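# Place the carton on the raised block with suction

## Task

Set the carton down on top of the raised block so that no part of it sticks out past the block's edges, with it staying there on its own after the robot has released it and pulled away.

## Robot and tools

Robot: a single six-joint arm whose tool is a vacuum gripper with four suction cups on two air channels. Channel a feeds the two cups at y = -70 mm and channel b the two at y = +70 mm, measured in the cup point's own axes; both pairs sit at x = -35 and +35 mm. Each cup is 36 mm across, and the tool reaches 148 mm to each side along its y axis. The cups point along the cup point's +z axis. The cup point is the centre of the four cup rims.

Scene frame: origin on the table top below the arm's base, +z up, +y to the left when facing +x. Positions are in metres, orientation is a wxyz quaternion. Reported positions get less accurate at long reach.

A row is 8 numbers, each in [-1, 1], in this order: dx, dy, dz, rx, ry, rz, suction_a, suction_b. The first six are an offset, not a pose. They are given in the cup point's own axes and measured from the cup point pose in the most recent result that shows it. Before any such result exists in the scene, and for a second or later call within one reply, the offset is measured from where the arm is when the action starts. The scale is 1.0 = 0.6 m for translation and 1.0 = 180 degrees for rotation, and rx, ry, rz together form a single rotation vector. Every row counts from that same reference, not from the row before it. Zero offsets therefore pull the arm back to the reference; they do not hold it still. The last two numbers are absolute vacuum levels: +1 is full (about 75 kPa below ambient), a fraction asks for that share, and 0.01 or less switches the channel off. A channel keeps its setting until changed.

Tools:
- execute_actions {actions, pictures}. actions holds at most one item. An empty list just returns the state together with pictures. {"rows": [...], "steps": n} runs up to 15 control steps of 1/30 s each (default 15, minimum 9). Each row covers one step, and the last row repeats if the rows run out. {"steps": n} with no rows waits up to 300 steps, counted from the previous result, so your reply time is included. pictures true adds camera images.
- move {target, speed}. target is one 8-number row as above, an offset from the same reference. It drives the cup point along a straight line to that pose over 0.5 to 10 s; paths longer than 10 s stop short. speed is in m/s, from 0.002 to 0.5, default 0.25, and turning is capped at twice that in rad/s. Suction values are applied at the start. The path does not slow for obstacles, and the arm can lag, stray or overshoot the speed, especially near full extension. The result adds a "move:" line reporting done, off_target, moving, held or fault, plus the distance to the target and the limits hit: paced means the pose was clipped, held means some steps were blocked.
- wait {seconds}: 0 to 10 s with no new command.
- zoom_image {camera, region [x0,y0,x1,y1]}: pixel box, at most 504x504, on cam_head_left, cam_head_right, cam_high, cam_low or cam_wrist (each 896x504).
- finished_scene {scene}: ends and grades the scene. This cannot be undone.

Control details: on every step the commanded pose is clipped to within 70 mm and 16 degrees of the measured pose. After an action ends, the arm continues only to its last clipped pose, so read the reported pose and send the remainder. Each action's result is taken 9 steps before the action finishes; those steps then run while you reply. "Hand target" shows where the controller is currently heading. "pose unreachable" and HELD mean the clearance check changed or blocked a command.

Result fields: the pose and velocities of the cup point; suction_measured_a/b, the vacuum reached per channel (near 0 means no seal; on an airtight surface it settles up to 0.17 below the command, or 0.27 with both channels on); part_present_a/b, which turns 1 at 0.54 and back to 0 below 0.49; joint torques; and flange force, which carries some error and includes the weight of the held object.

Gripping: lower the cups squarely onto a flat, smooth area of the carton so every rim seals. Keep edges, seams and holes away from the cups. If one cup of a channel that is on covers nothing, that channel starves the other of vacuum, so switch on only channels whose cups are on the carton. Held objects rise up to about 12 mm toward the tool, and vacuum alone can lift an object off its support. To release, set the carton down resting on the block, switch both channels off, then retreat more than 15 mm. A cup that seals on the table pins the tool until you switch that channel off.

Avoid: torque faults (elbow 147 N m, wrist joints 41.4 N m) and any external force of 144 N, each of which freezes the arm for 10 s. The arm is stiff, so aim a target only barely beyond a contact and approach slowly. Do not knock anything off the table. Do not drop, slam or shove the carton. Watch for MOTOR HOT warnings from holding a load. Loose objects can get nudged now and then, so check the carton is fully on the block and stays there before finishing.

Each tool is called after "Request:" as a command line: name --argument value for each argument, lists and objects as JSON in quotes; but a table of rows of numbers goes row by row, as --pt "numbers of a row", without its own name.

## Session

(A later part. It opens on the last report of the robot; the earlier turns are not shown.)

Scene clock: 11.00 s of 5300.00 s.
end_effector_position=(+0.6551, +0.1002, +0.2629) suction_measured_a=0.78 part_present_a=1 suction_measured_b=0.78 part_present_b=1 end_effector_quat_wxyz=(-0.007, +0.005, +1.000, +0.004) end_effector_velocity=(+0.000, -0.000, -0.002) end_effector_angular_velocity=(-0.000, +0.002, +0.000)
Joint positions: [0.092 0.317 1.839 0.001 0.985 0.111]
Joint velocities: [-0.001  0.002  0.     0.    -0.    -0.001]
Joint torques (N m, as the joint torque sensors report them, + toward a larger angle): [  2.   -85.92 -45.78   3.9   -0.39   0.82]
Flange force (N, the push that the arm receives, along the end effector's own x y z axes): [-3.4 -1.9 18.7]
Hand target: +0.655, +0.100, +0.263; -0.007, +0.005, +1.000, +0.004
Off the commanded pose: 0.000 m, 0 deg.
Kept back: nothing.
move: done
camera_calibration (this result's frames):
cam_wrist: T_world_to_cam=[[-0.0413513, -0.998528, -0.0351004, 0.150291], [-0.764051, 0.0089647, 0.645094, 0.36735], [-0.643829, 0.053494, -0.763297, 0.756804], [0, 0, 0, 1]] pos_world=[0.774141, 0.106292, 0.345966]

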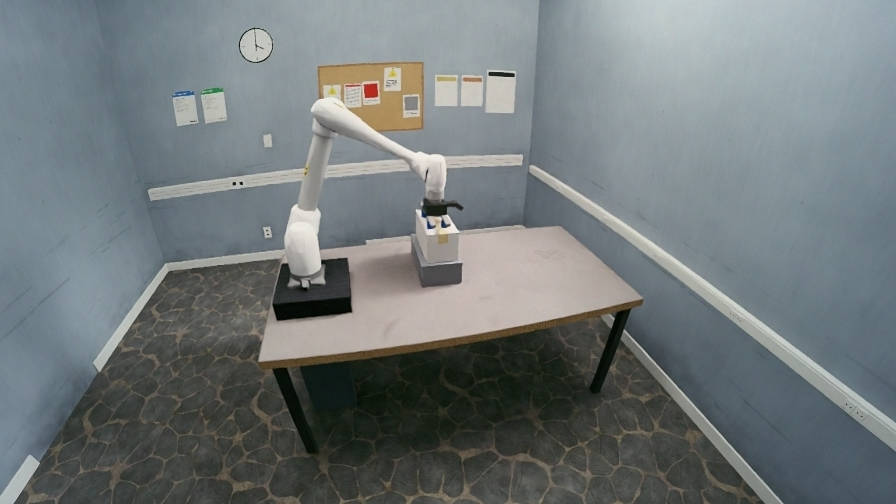

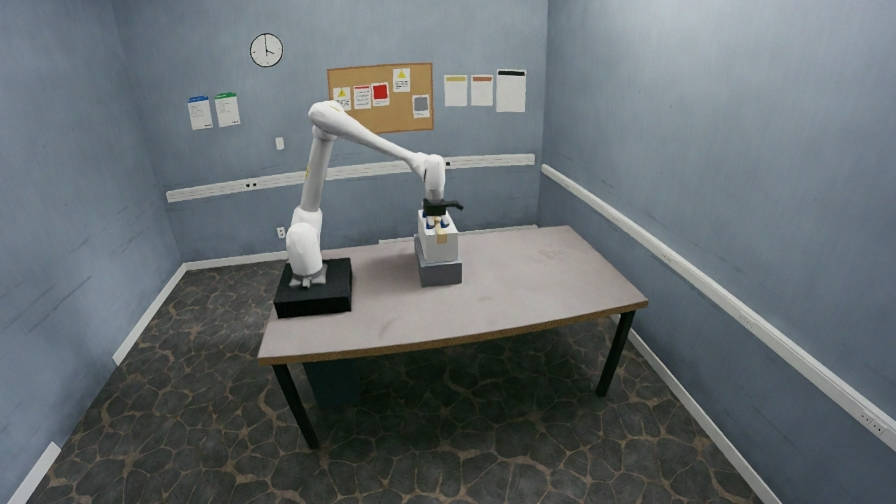

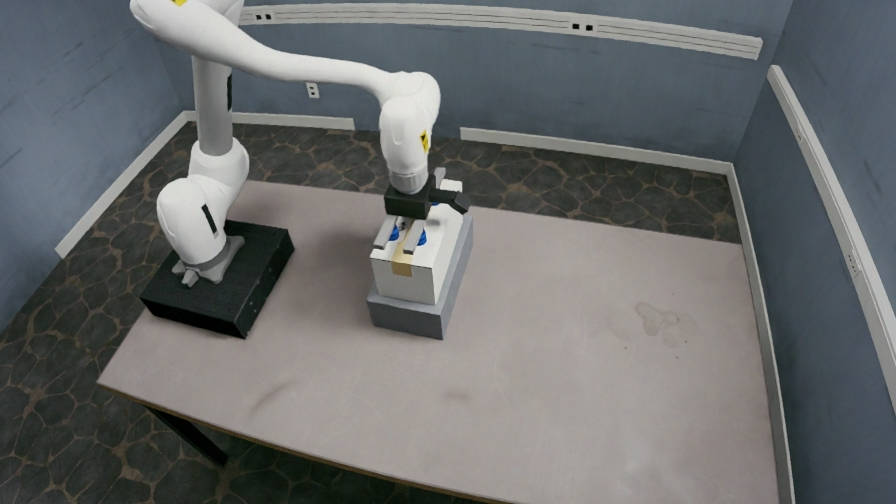

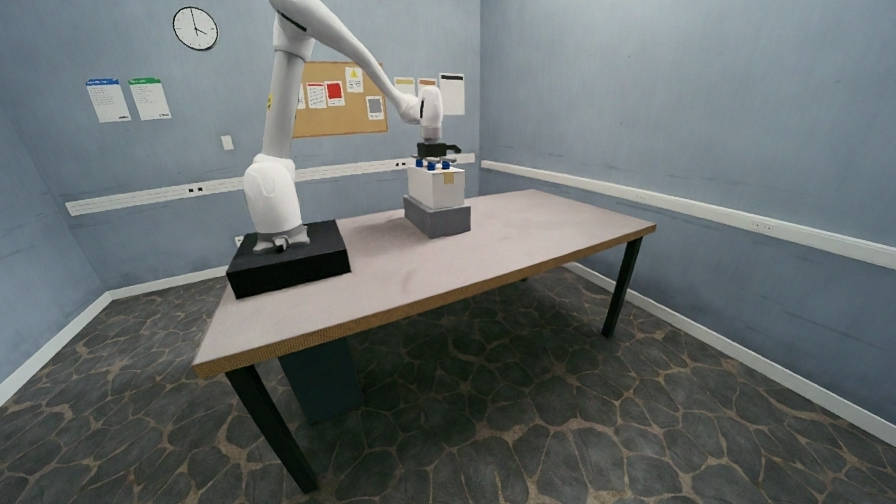

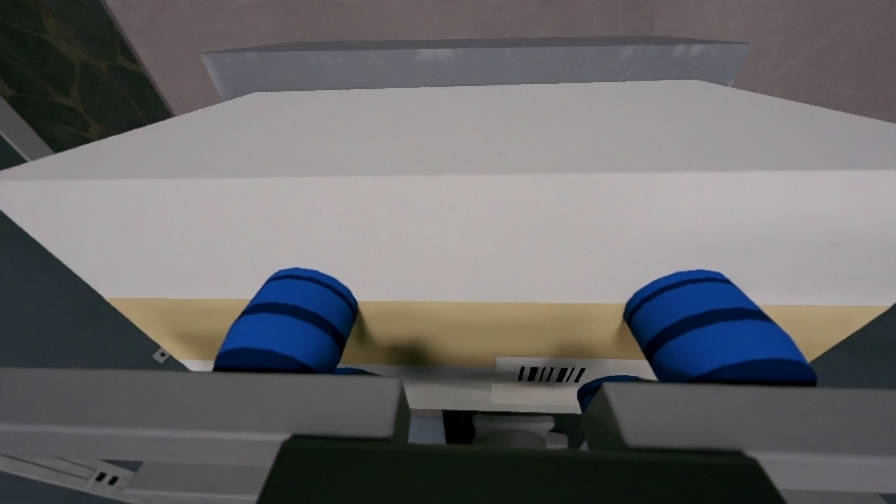

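Centred and close. Step down slightly.

Request:
move --target '[0,0,0.006,0,0,0,1,1]' --speed 0.01

Scene clock: 11.93 s of 5300.00 s.
end_effector_position=(+0.6552, +0.1003, +0.2597) suction_measured_a=0.78 part_present_a=1 suction_measured_b=0.78 part_present_b=1 end_effector_quat_wxyz=(-0.007, +0.005, +1.000, +0.004) end_effector_velocity=(-0.000, +0.001, -0.001) end_effector_angular_velocity=(+0.000, +0.001, +0.001)
Joint positions: [0.092 0.32  1.842 0.001 0.979 0.111]
Joint velocities: [ 0.001  0.001  0.001  0.    -0.001  0.   ]
Joint torques (N m, as the joint torque sensors report them, + toward a larger angle): [-16.59   5.51  -4.25   6.36  -6.64  -1.5 ]
Flange force (N, the push that the arm receives, along the end effector's own x y z axes): [42.1 22.7 -112.9]
Hand target: +0.655, +0.100, +0.259; -0.007, +0.005, +1.000, +0.004
Off the commanded pose: 0.000 m, 0 deg.
Kept back: nothing.
move: done
camera_calibration (this result's frames):
cam_wrist: T_world_to_cam=[[-0.0413402, -0.998525, -0.0351901, 0.150215], [-0.764461, 0.00893236, 0.644608, 0.369793], [-0.643343, 0.0535497, -0.763703, 0.754182], [0, 0, 0, 1]] pos_world=[0.7741, 0.106304, 0.342885]

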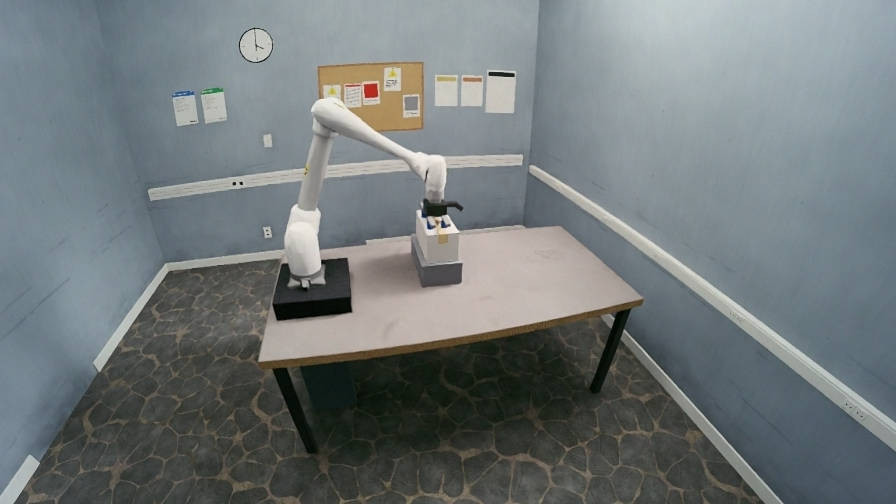

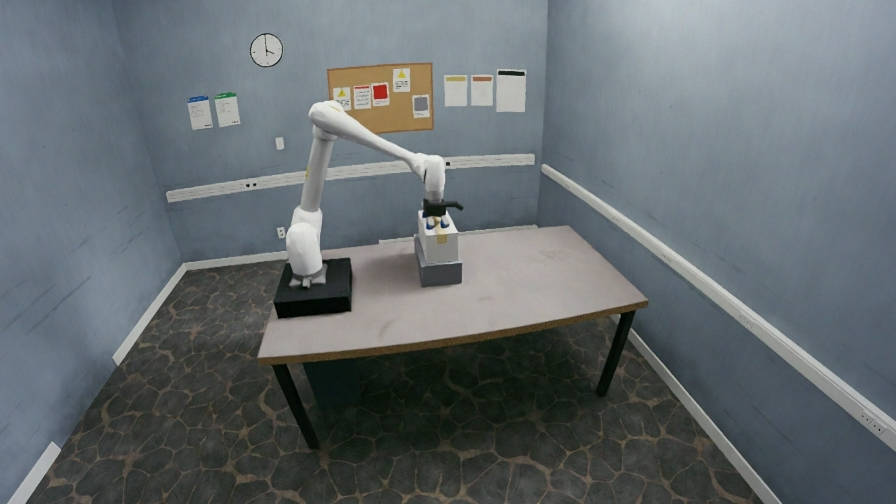

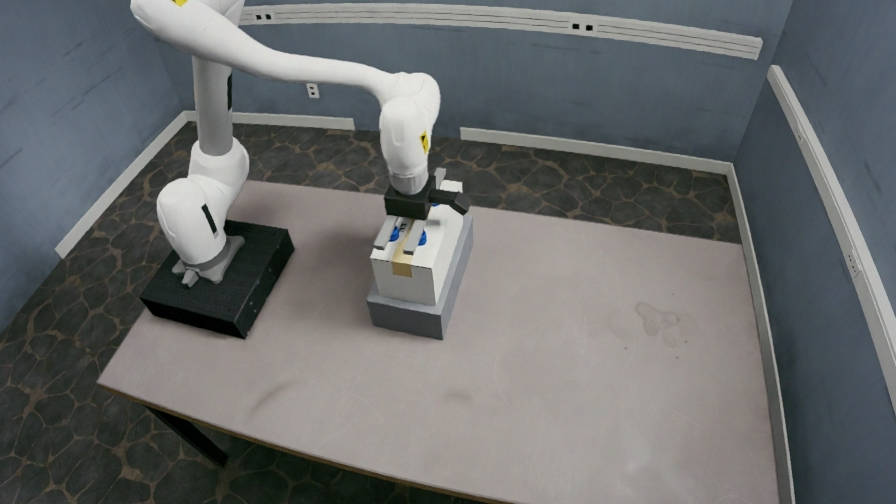

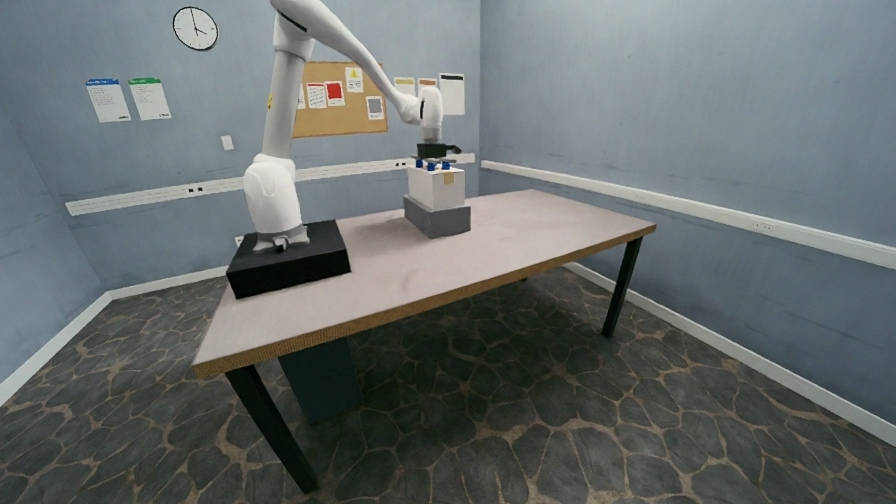

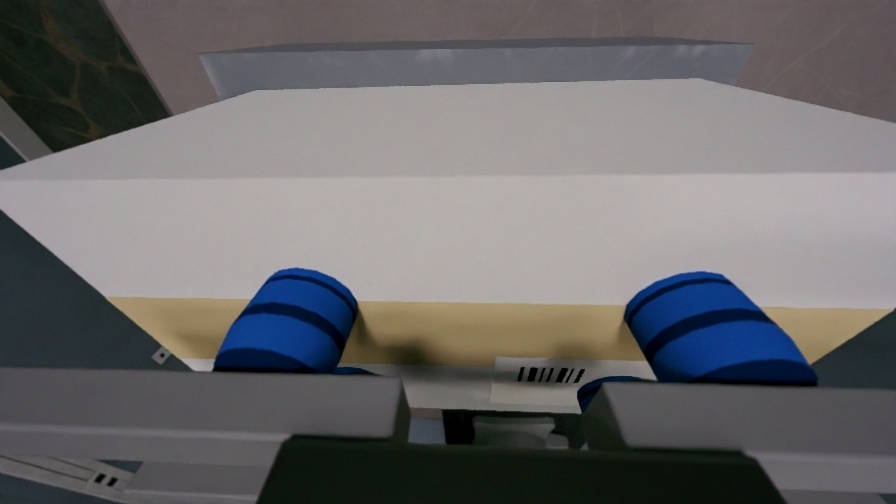

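Request:
execute_actions --actions '[{"rows":[[0,0,-0.004,0,0,0,1,1],[0,0,-0.004,0,0,0,1,1],[0,0,-0.004,0,0,0,1,1],[0,0,-0.004,0,0,0,1,1],[0,0,-0.005,0,0,0,0,0]],"steps":15}]'

Request:
move --target '[0,0,-0.01,0,0,0,0,0]' --speed 0.02

Request:
move --target '[0,0,-0.2,0,0,0,0,0]'

Scene clock: 22.30 s of 5300.00 s.
end_effector_position=(+0.6553, +0.1002, +0.2611) suction_measured_a=0.78 part_present_a=1 suction_measured_b=0.78 part_present_b=1 end_effector_quat_wxyz=(-0.006, +0.005, +1.000, +0.004) end_effector_velocity=(-0.000, +0.000, -0.000) end_effector_angular_velocity=(-0.000, +0.000, +0.001)
Joint positions: [0.092 0.318 1.841 0.    0.979 0.111]
Joint velocities: [ 0.     0.    -0.    -0.     0.    -0.001]
Joint torques (N m, as the joint torque sensors report them, + toward a larger angle): [  2.3  -54.88 -32.17   6.97  -1.85  -0.82]
Flange force (N, the push that the arm receives, along the end effector's own x y z axes): [12.9 -2.4 -24.7]
Hand target: +0.655, +0.100, +0.261; -0.006, +0.005, +1.000, +0.004
Off the commanded pose: 0.002 m, 0 deg.
FORCE FAULT: contact force on the arm reached its limit, and the arm stopped for 10 seconds. The contact can be on any part of the arm, not only on its tool. The arm's remaining commands of this call were not run. The arm holds still and accepts commands again. Move the arm away from the contact; if what it grips holds it there, let go first. Pushing or pulling that hard again can fault the arm again.
Kept back: nothing.
The stop began at step 11 of this call (marked STOPPED below). From that step on the arm followed nothing that you had sent. 15 steps, steps kept back included, did not run and will not run. Nothing is kept back now.
Steps of this call (steps 1 to 10: nothing new was sent; steps 11 to 311: the stop). Readings (end_effector_position | what the end effector reports):
1: (+0.6551, +0.1003, +0.2597) | suction_measured_a=0.78 part_present_a=1 suction_measured_b=0.78 part_present_b=1
2: (+0.6551, +0.1003, +0.2596) | suction_measured_a=0.78 part_present_a=1 suction_measured_b=0.78 part_present_b=1
4: (+0.6551, +0.1003, +0.2596) | suction_measured_a=0.78 part_present_a=1 suction_measured_b=0.78 part_present_b=1
8: (+0.6551, +0.1003, +0.2595) | suction_measured_a=0.78 part_present_a=1 suction_measured_b=0.78 part_present_b=1
11: (+0.6553, +0.1003, +0.2602) | suction_measured_a=0.78 part_present_a=1 suction_measured_b=0.78 part_present_b=1 STOPPED
311: the state above

not run: a fault stop came before this call.

not run: a fault stop came before this call.

Request:
move --target '[0,0,-0.006,0,0,0,0,0]' --speed 0.01

Request:
move --target '[0,0,-0.2,0,0,0,0,0]'

Scene clock: 23.23 s of 5300.00 s.
end_effector_position=(+0.6553, +0.1001, +0.2647) suction_measured_a=0.00 part_present_a=0 suction_measured_b=0.00 part_present_b=0 end_effector_quat_wxyz=(-0.006, +0.005, +1.000, +0.004) end_effector_velocity=(-0.000, +0.000, -0.001) end_effector_angular_velocity=(-0.000, +0.002, +0.000)
Joint positions: [0.092 0.315 1.838 0.    0.986 0.111]
Joint velocities: [ 0.     0.002 -0.    -0.     0.001  0.   ]
Joint torques (N m, as the joint torque sensors report them, + toward a larger angle): [ -3.41 -39.38 -24.77   3.3   -3.53   0.61]
Flange force (N, the push that the arm receives, along the end effector's own x y z axes): [18.3 2.8 -47.1]
Hand target: +0.655, +0.100, +0.265; -0.006, +0.005, +1.000, +0.004
Off the commanded pose: 0.000 m, 0 deg.
Kept back: nothing.
move: done
camera_calibration (this result's frames):
cam_wrist: T_world_to_cam=[[-0.0409036, -0.998553, -0.0349117, 0.149916], [-0.765584, 0.00887018, 0.643274, 0.367822], [-0.642034, 0.0530401, -0.764839, 0.757567], [0, 0, 0, 1]] pos_world=[0.774115, 0.106255, 0.34804]

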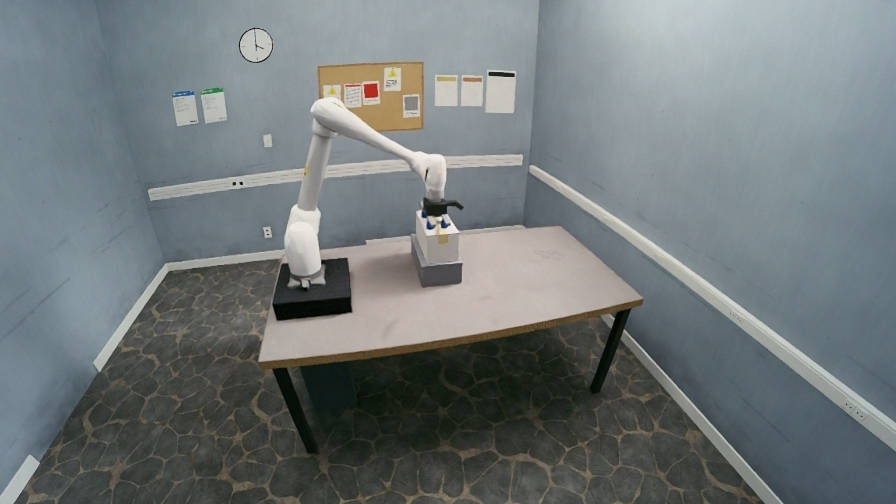

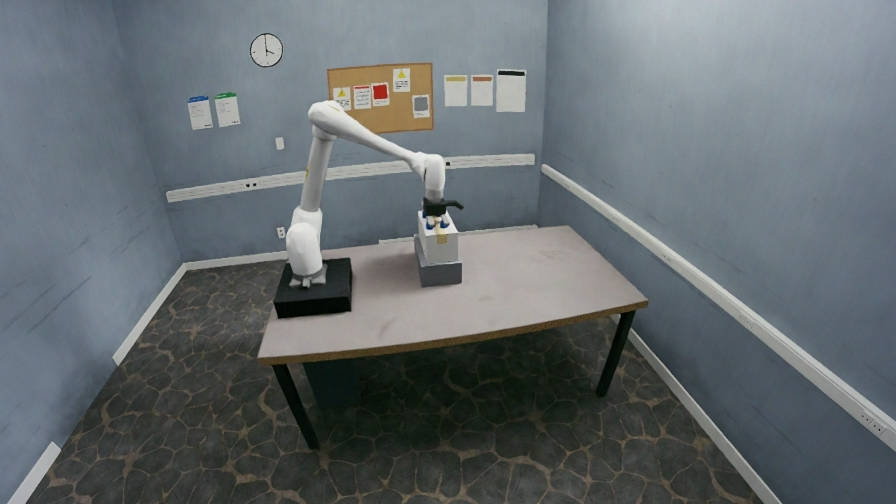

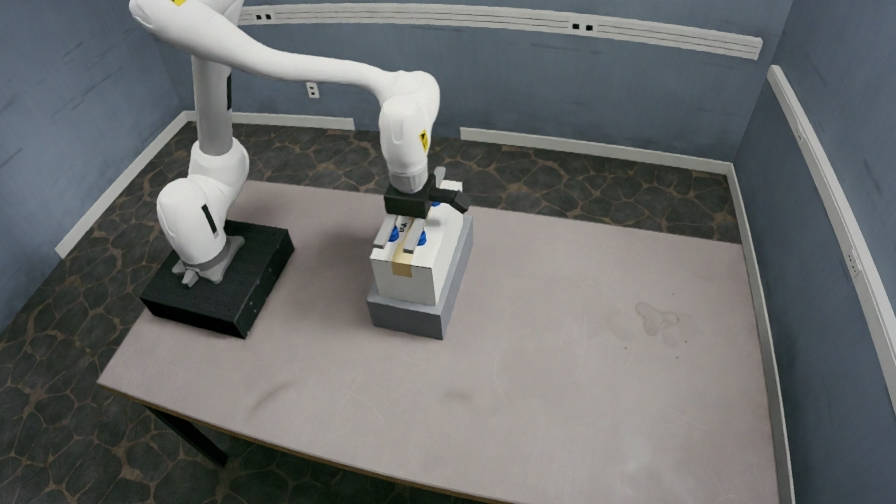

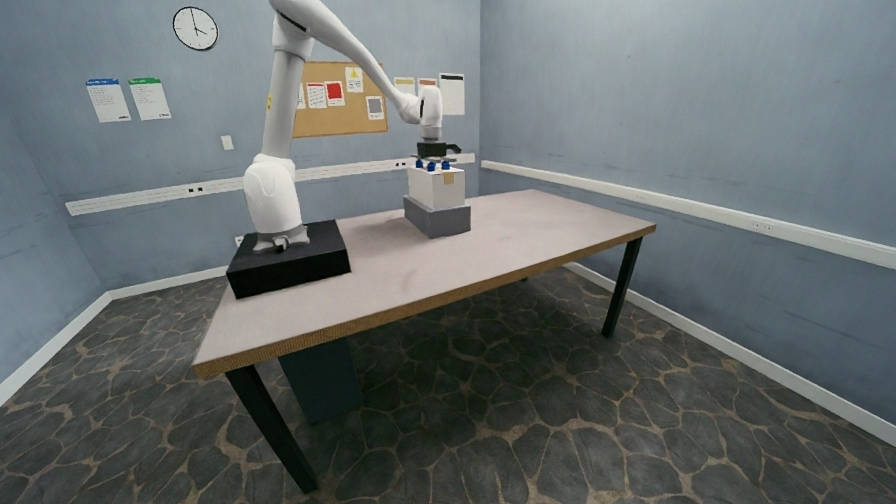

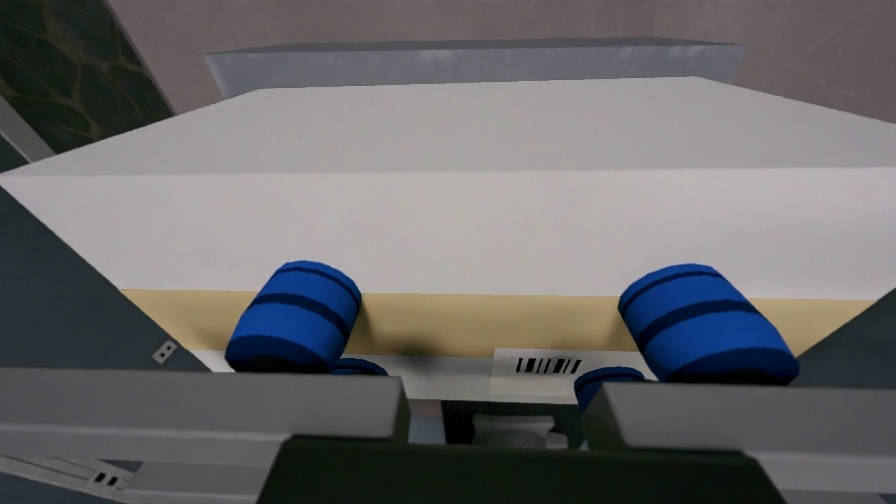

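Scene clock: 24.17 s of 5300.00 s.
end_effector_position=(+0.6567, +0.0992, +0.3845) suction_measured_a=0.00 part_present_a=0 suction_measured_b=0.00 part_present_b=0 end_effector_quat_wxyz=(-0.006, +0.005, +1.000, +0.004) end_effector_velocity=(+0.000, +0.000, +0.000) end_effector_angular_velocity=(+0.000, -0.000, +0.001)
Joint positions: [0.092 0.224 1.718 0.    1.197 0.111]
Joint velocities: [ 0.     0.    -0.001  0.     0.    -0.001]
Joint torques (N m, as the joint torque sensors report them, + toward a larger angle): [  1.41 -64.25 -40.68   4.16  -0.47   0.53]
Flange force (N, the push that the arm receives, along the end effector's own x y z axes): [1.0 -1.6 -4.3]
Hand target: +0.657, +0.099, +0.385; -0.006, +0.005, +1.000, +0.004
Off the commanded pose: 0.000 m, 0 deg.
Kept back: nothing.
move: done
camera_calibration (this result's frames):
cam_wrist: T_world_to_cam=[[-0.040768, -0.998554, -0.0350317, 0.153221], [-0.765524, 0.00868388, 0.643348, 0.291728], [-0.642114, 0.0530457, -0.764772, 0.850204], [0, 0, 0, 1]] pos_world=[0.775499, 0.105367, 0.467896]

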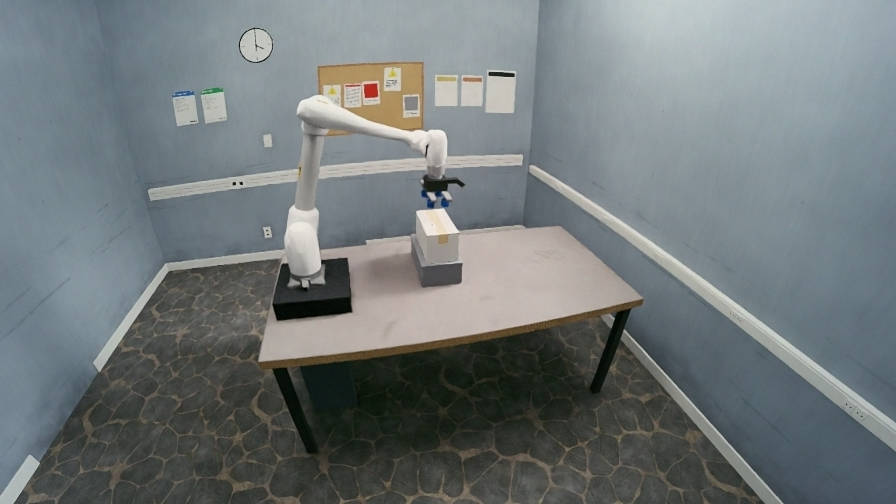

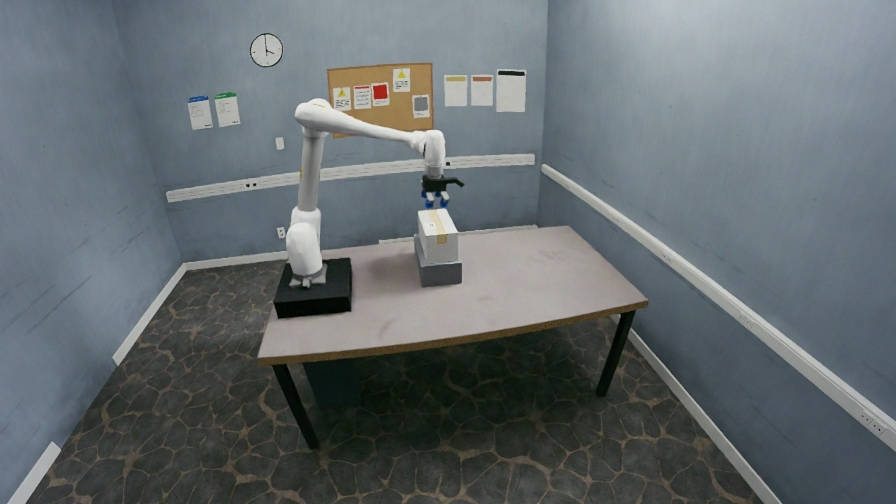

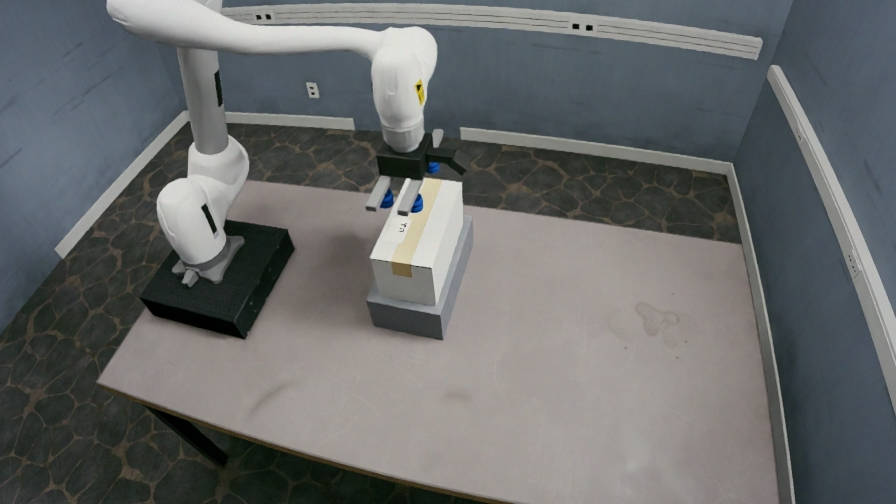

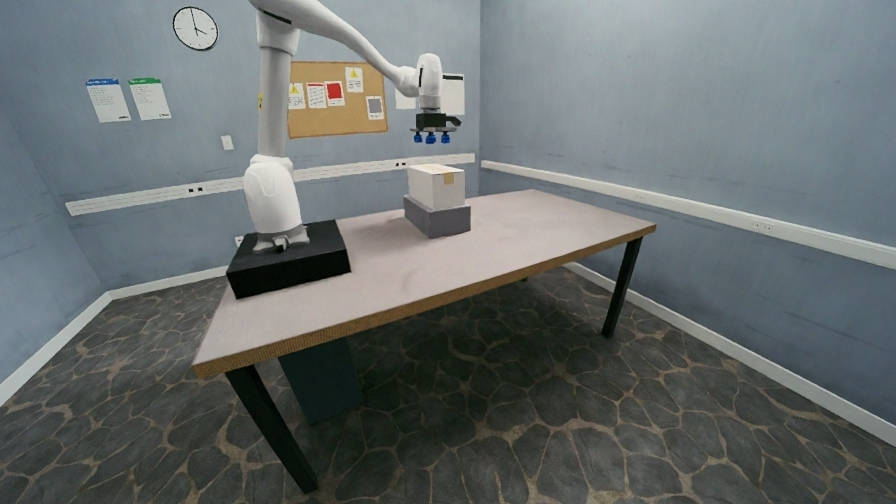

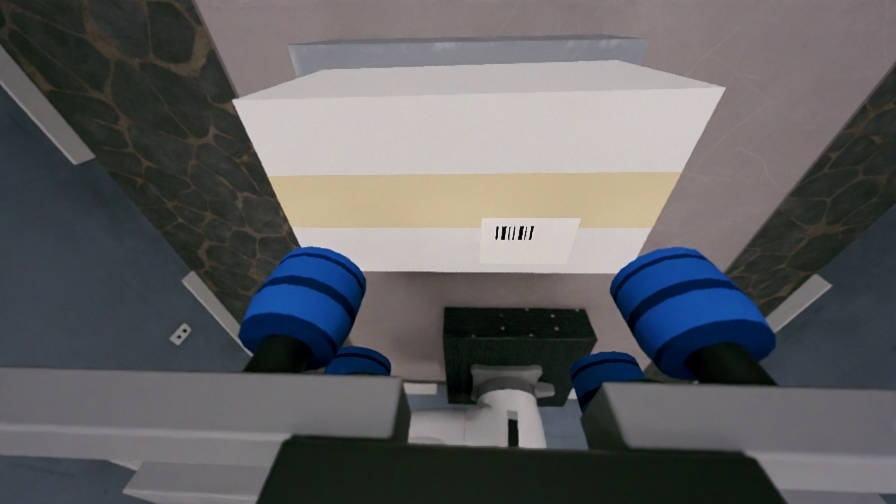

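Request:
finished_scene --scene 1

The scene is finished: the task was done.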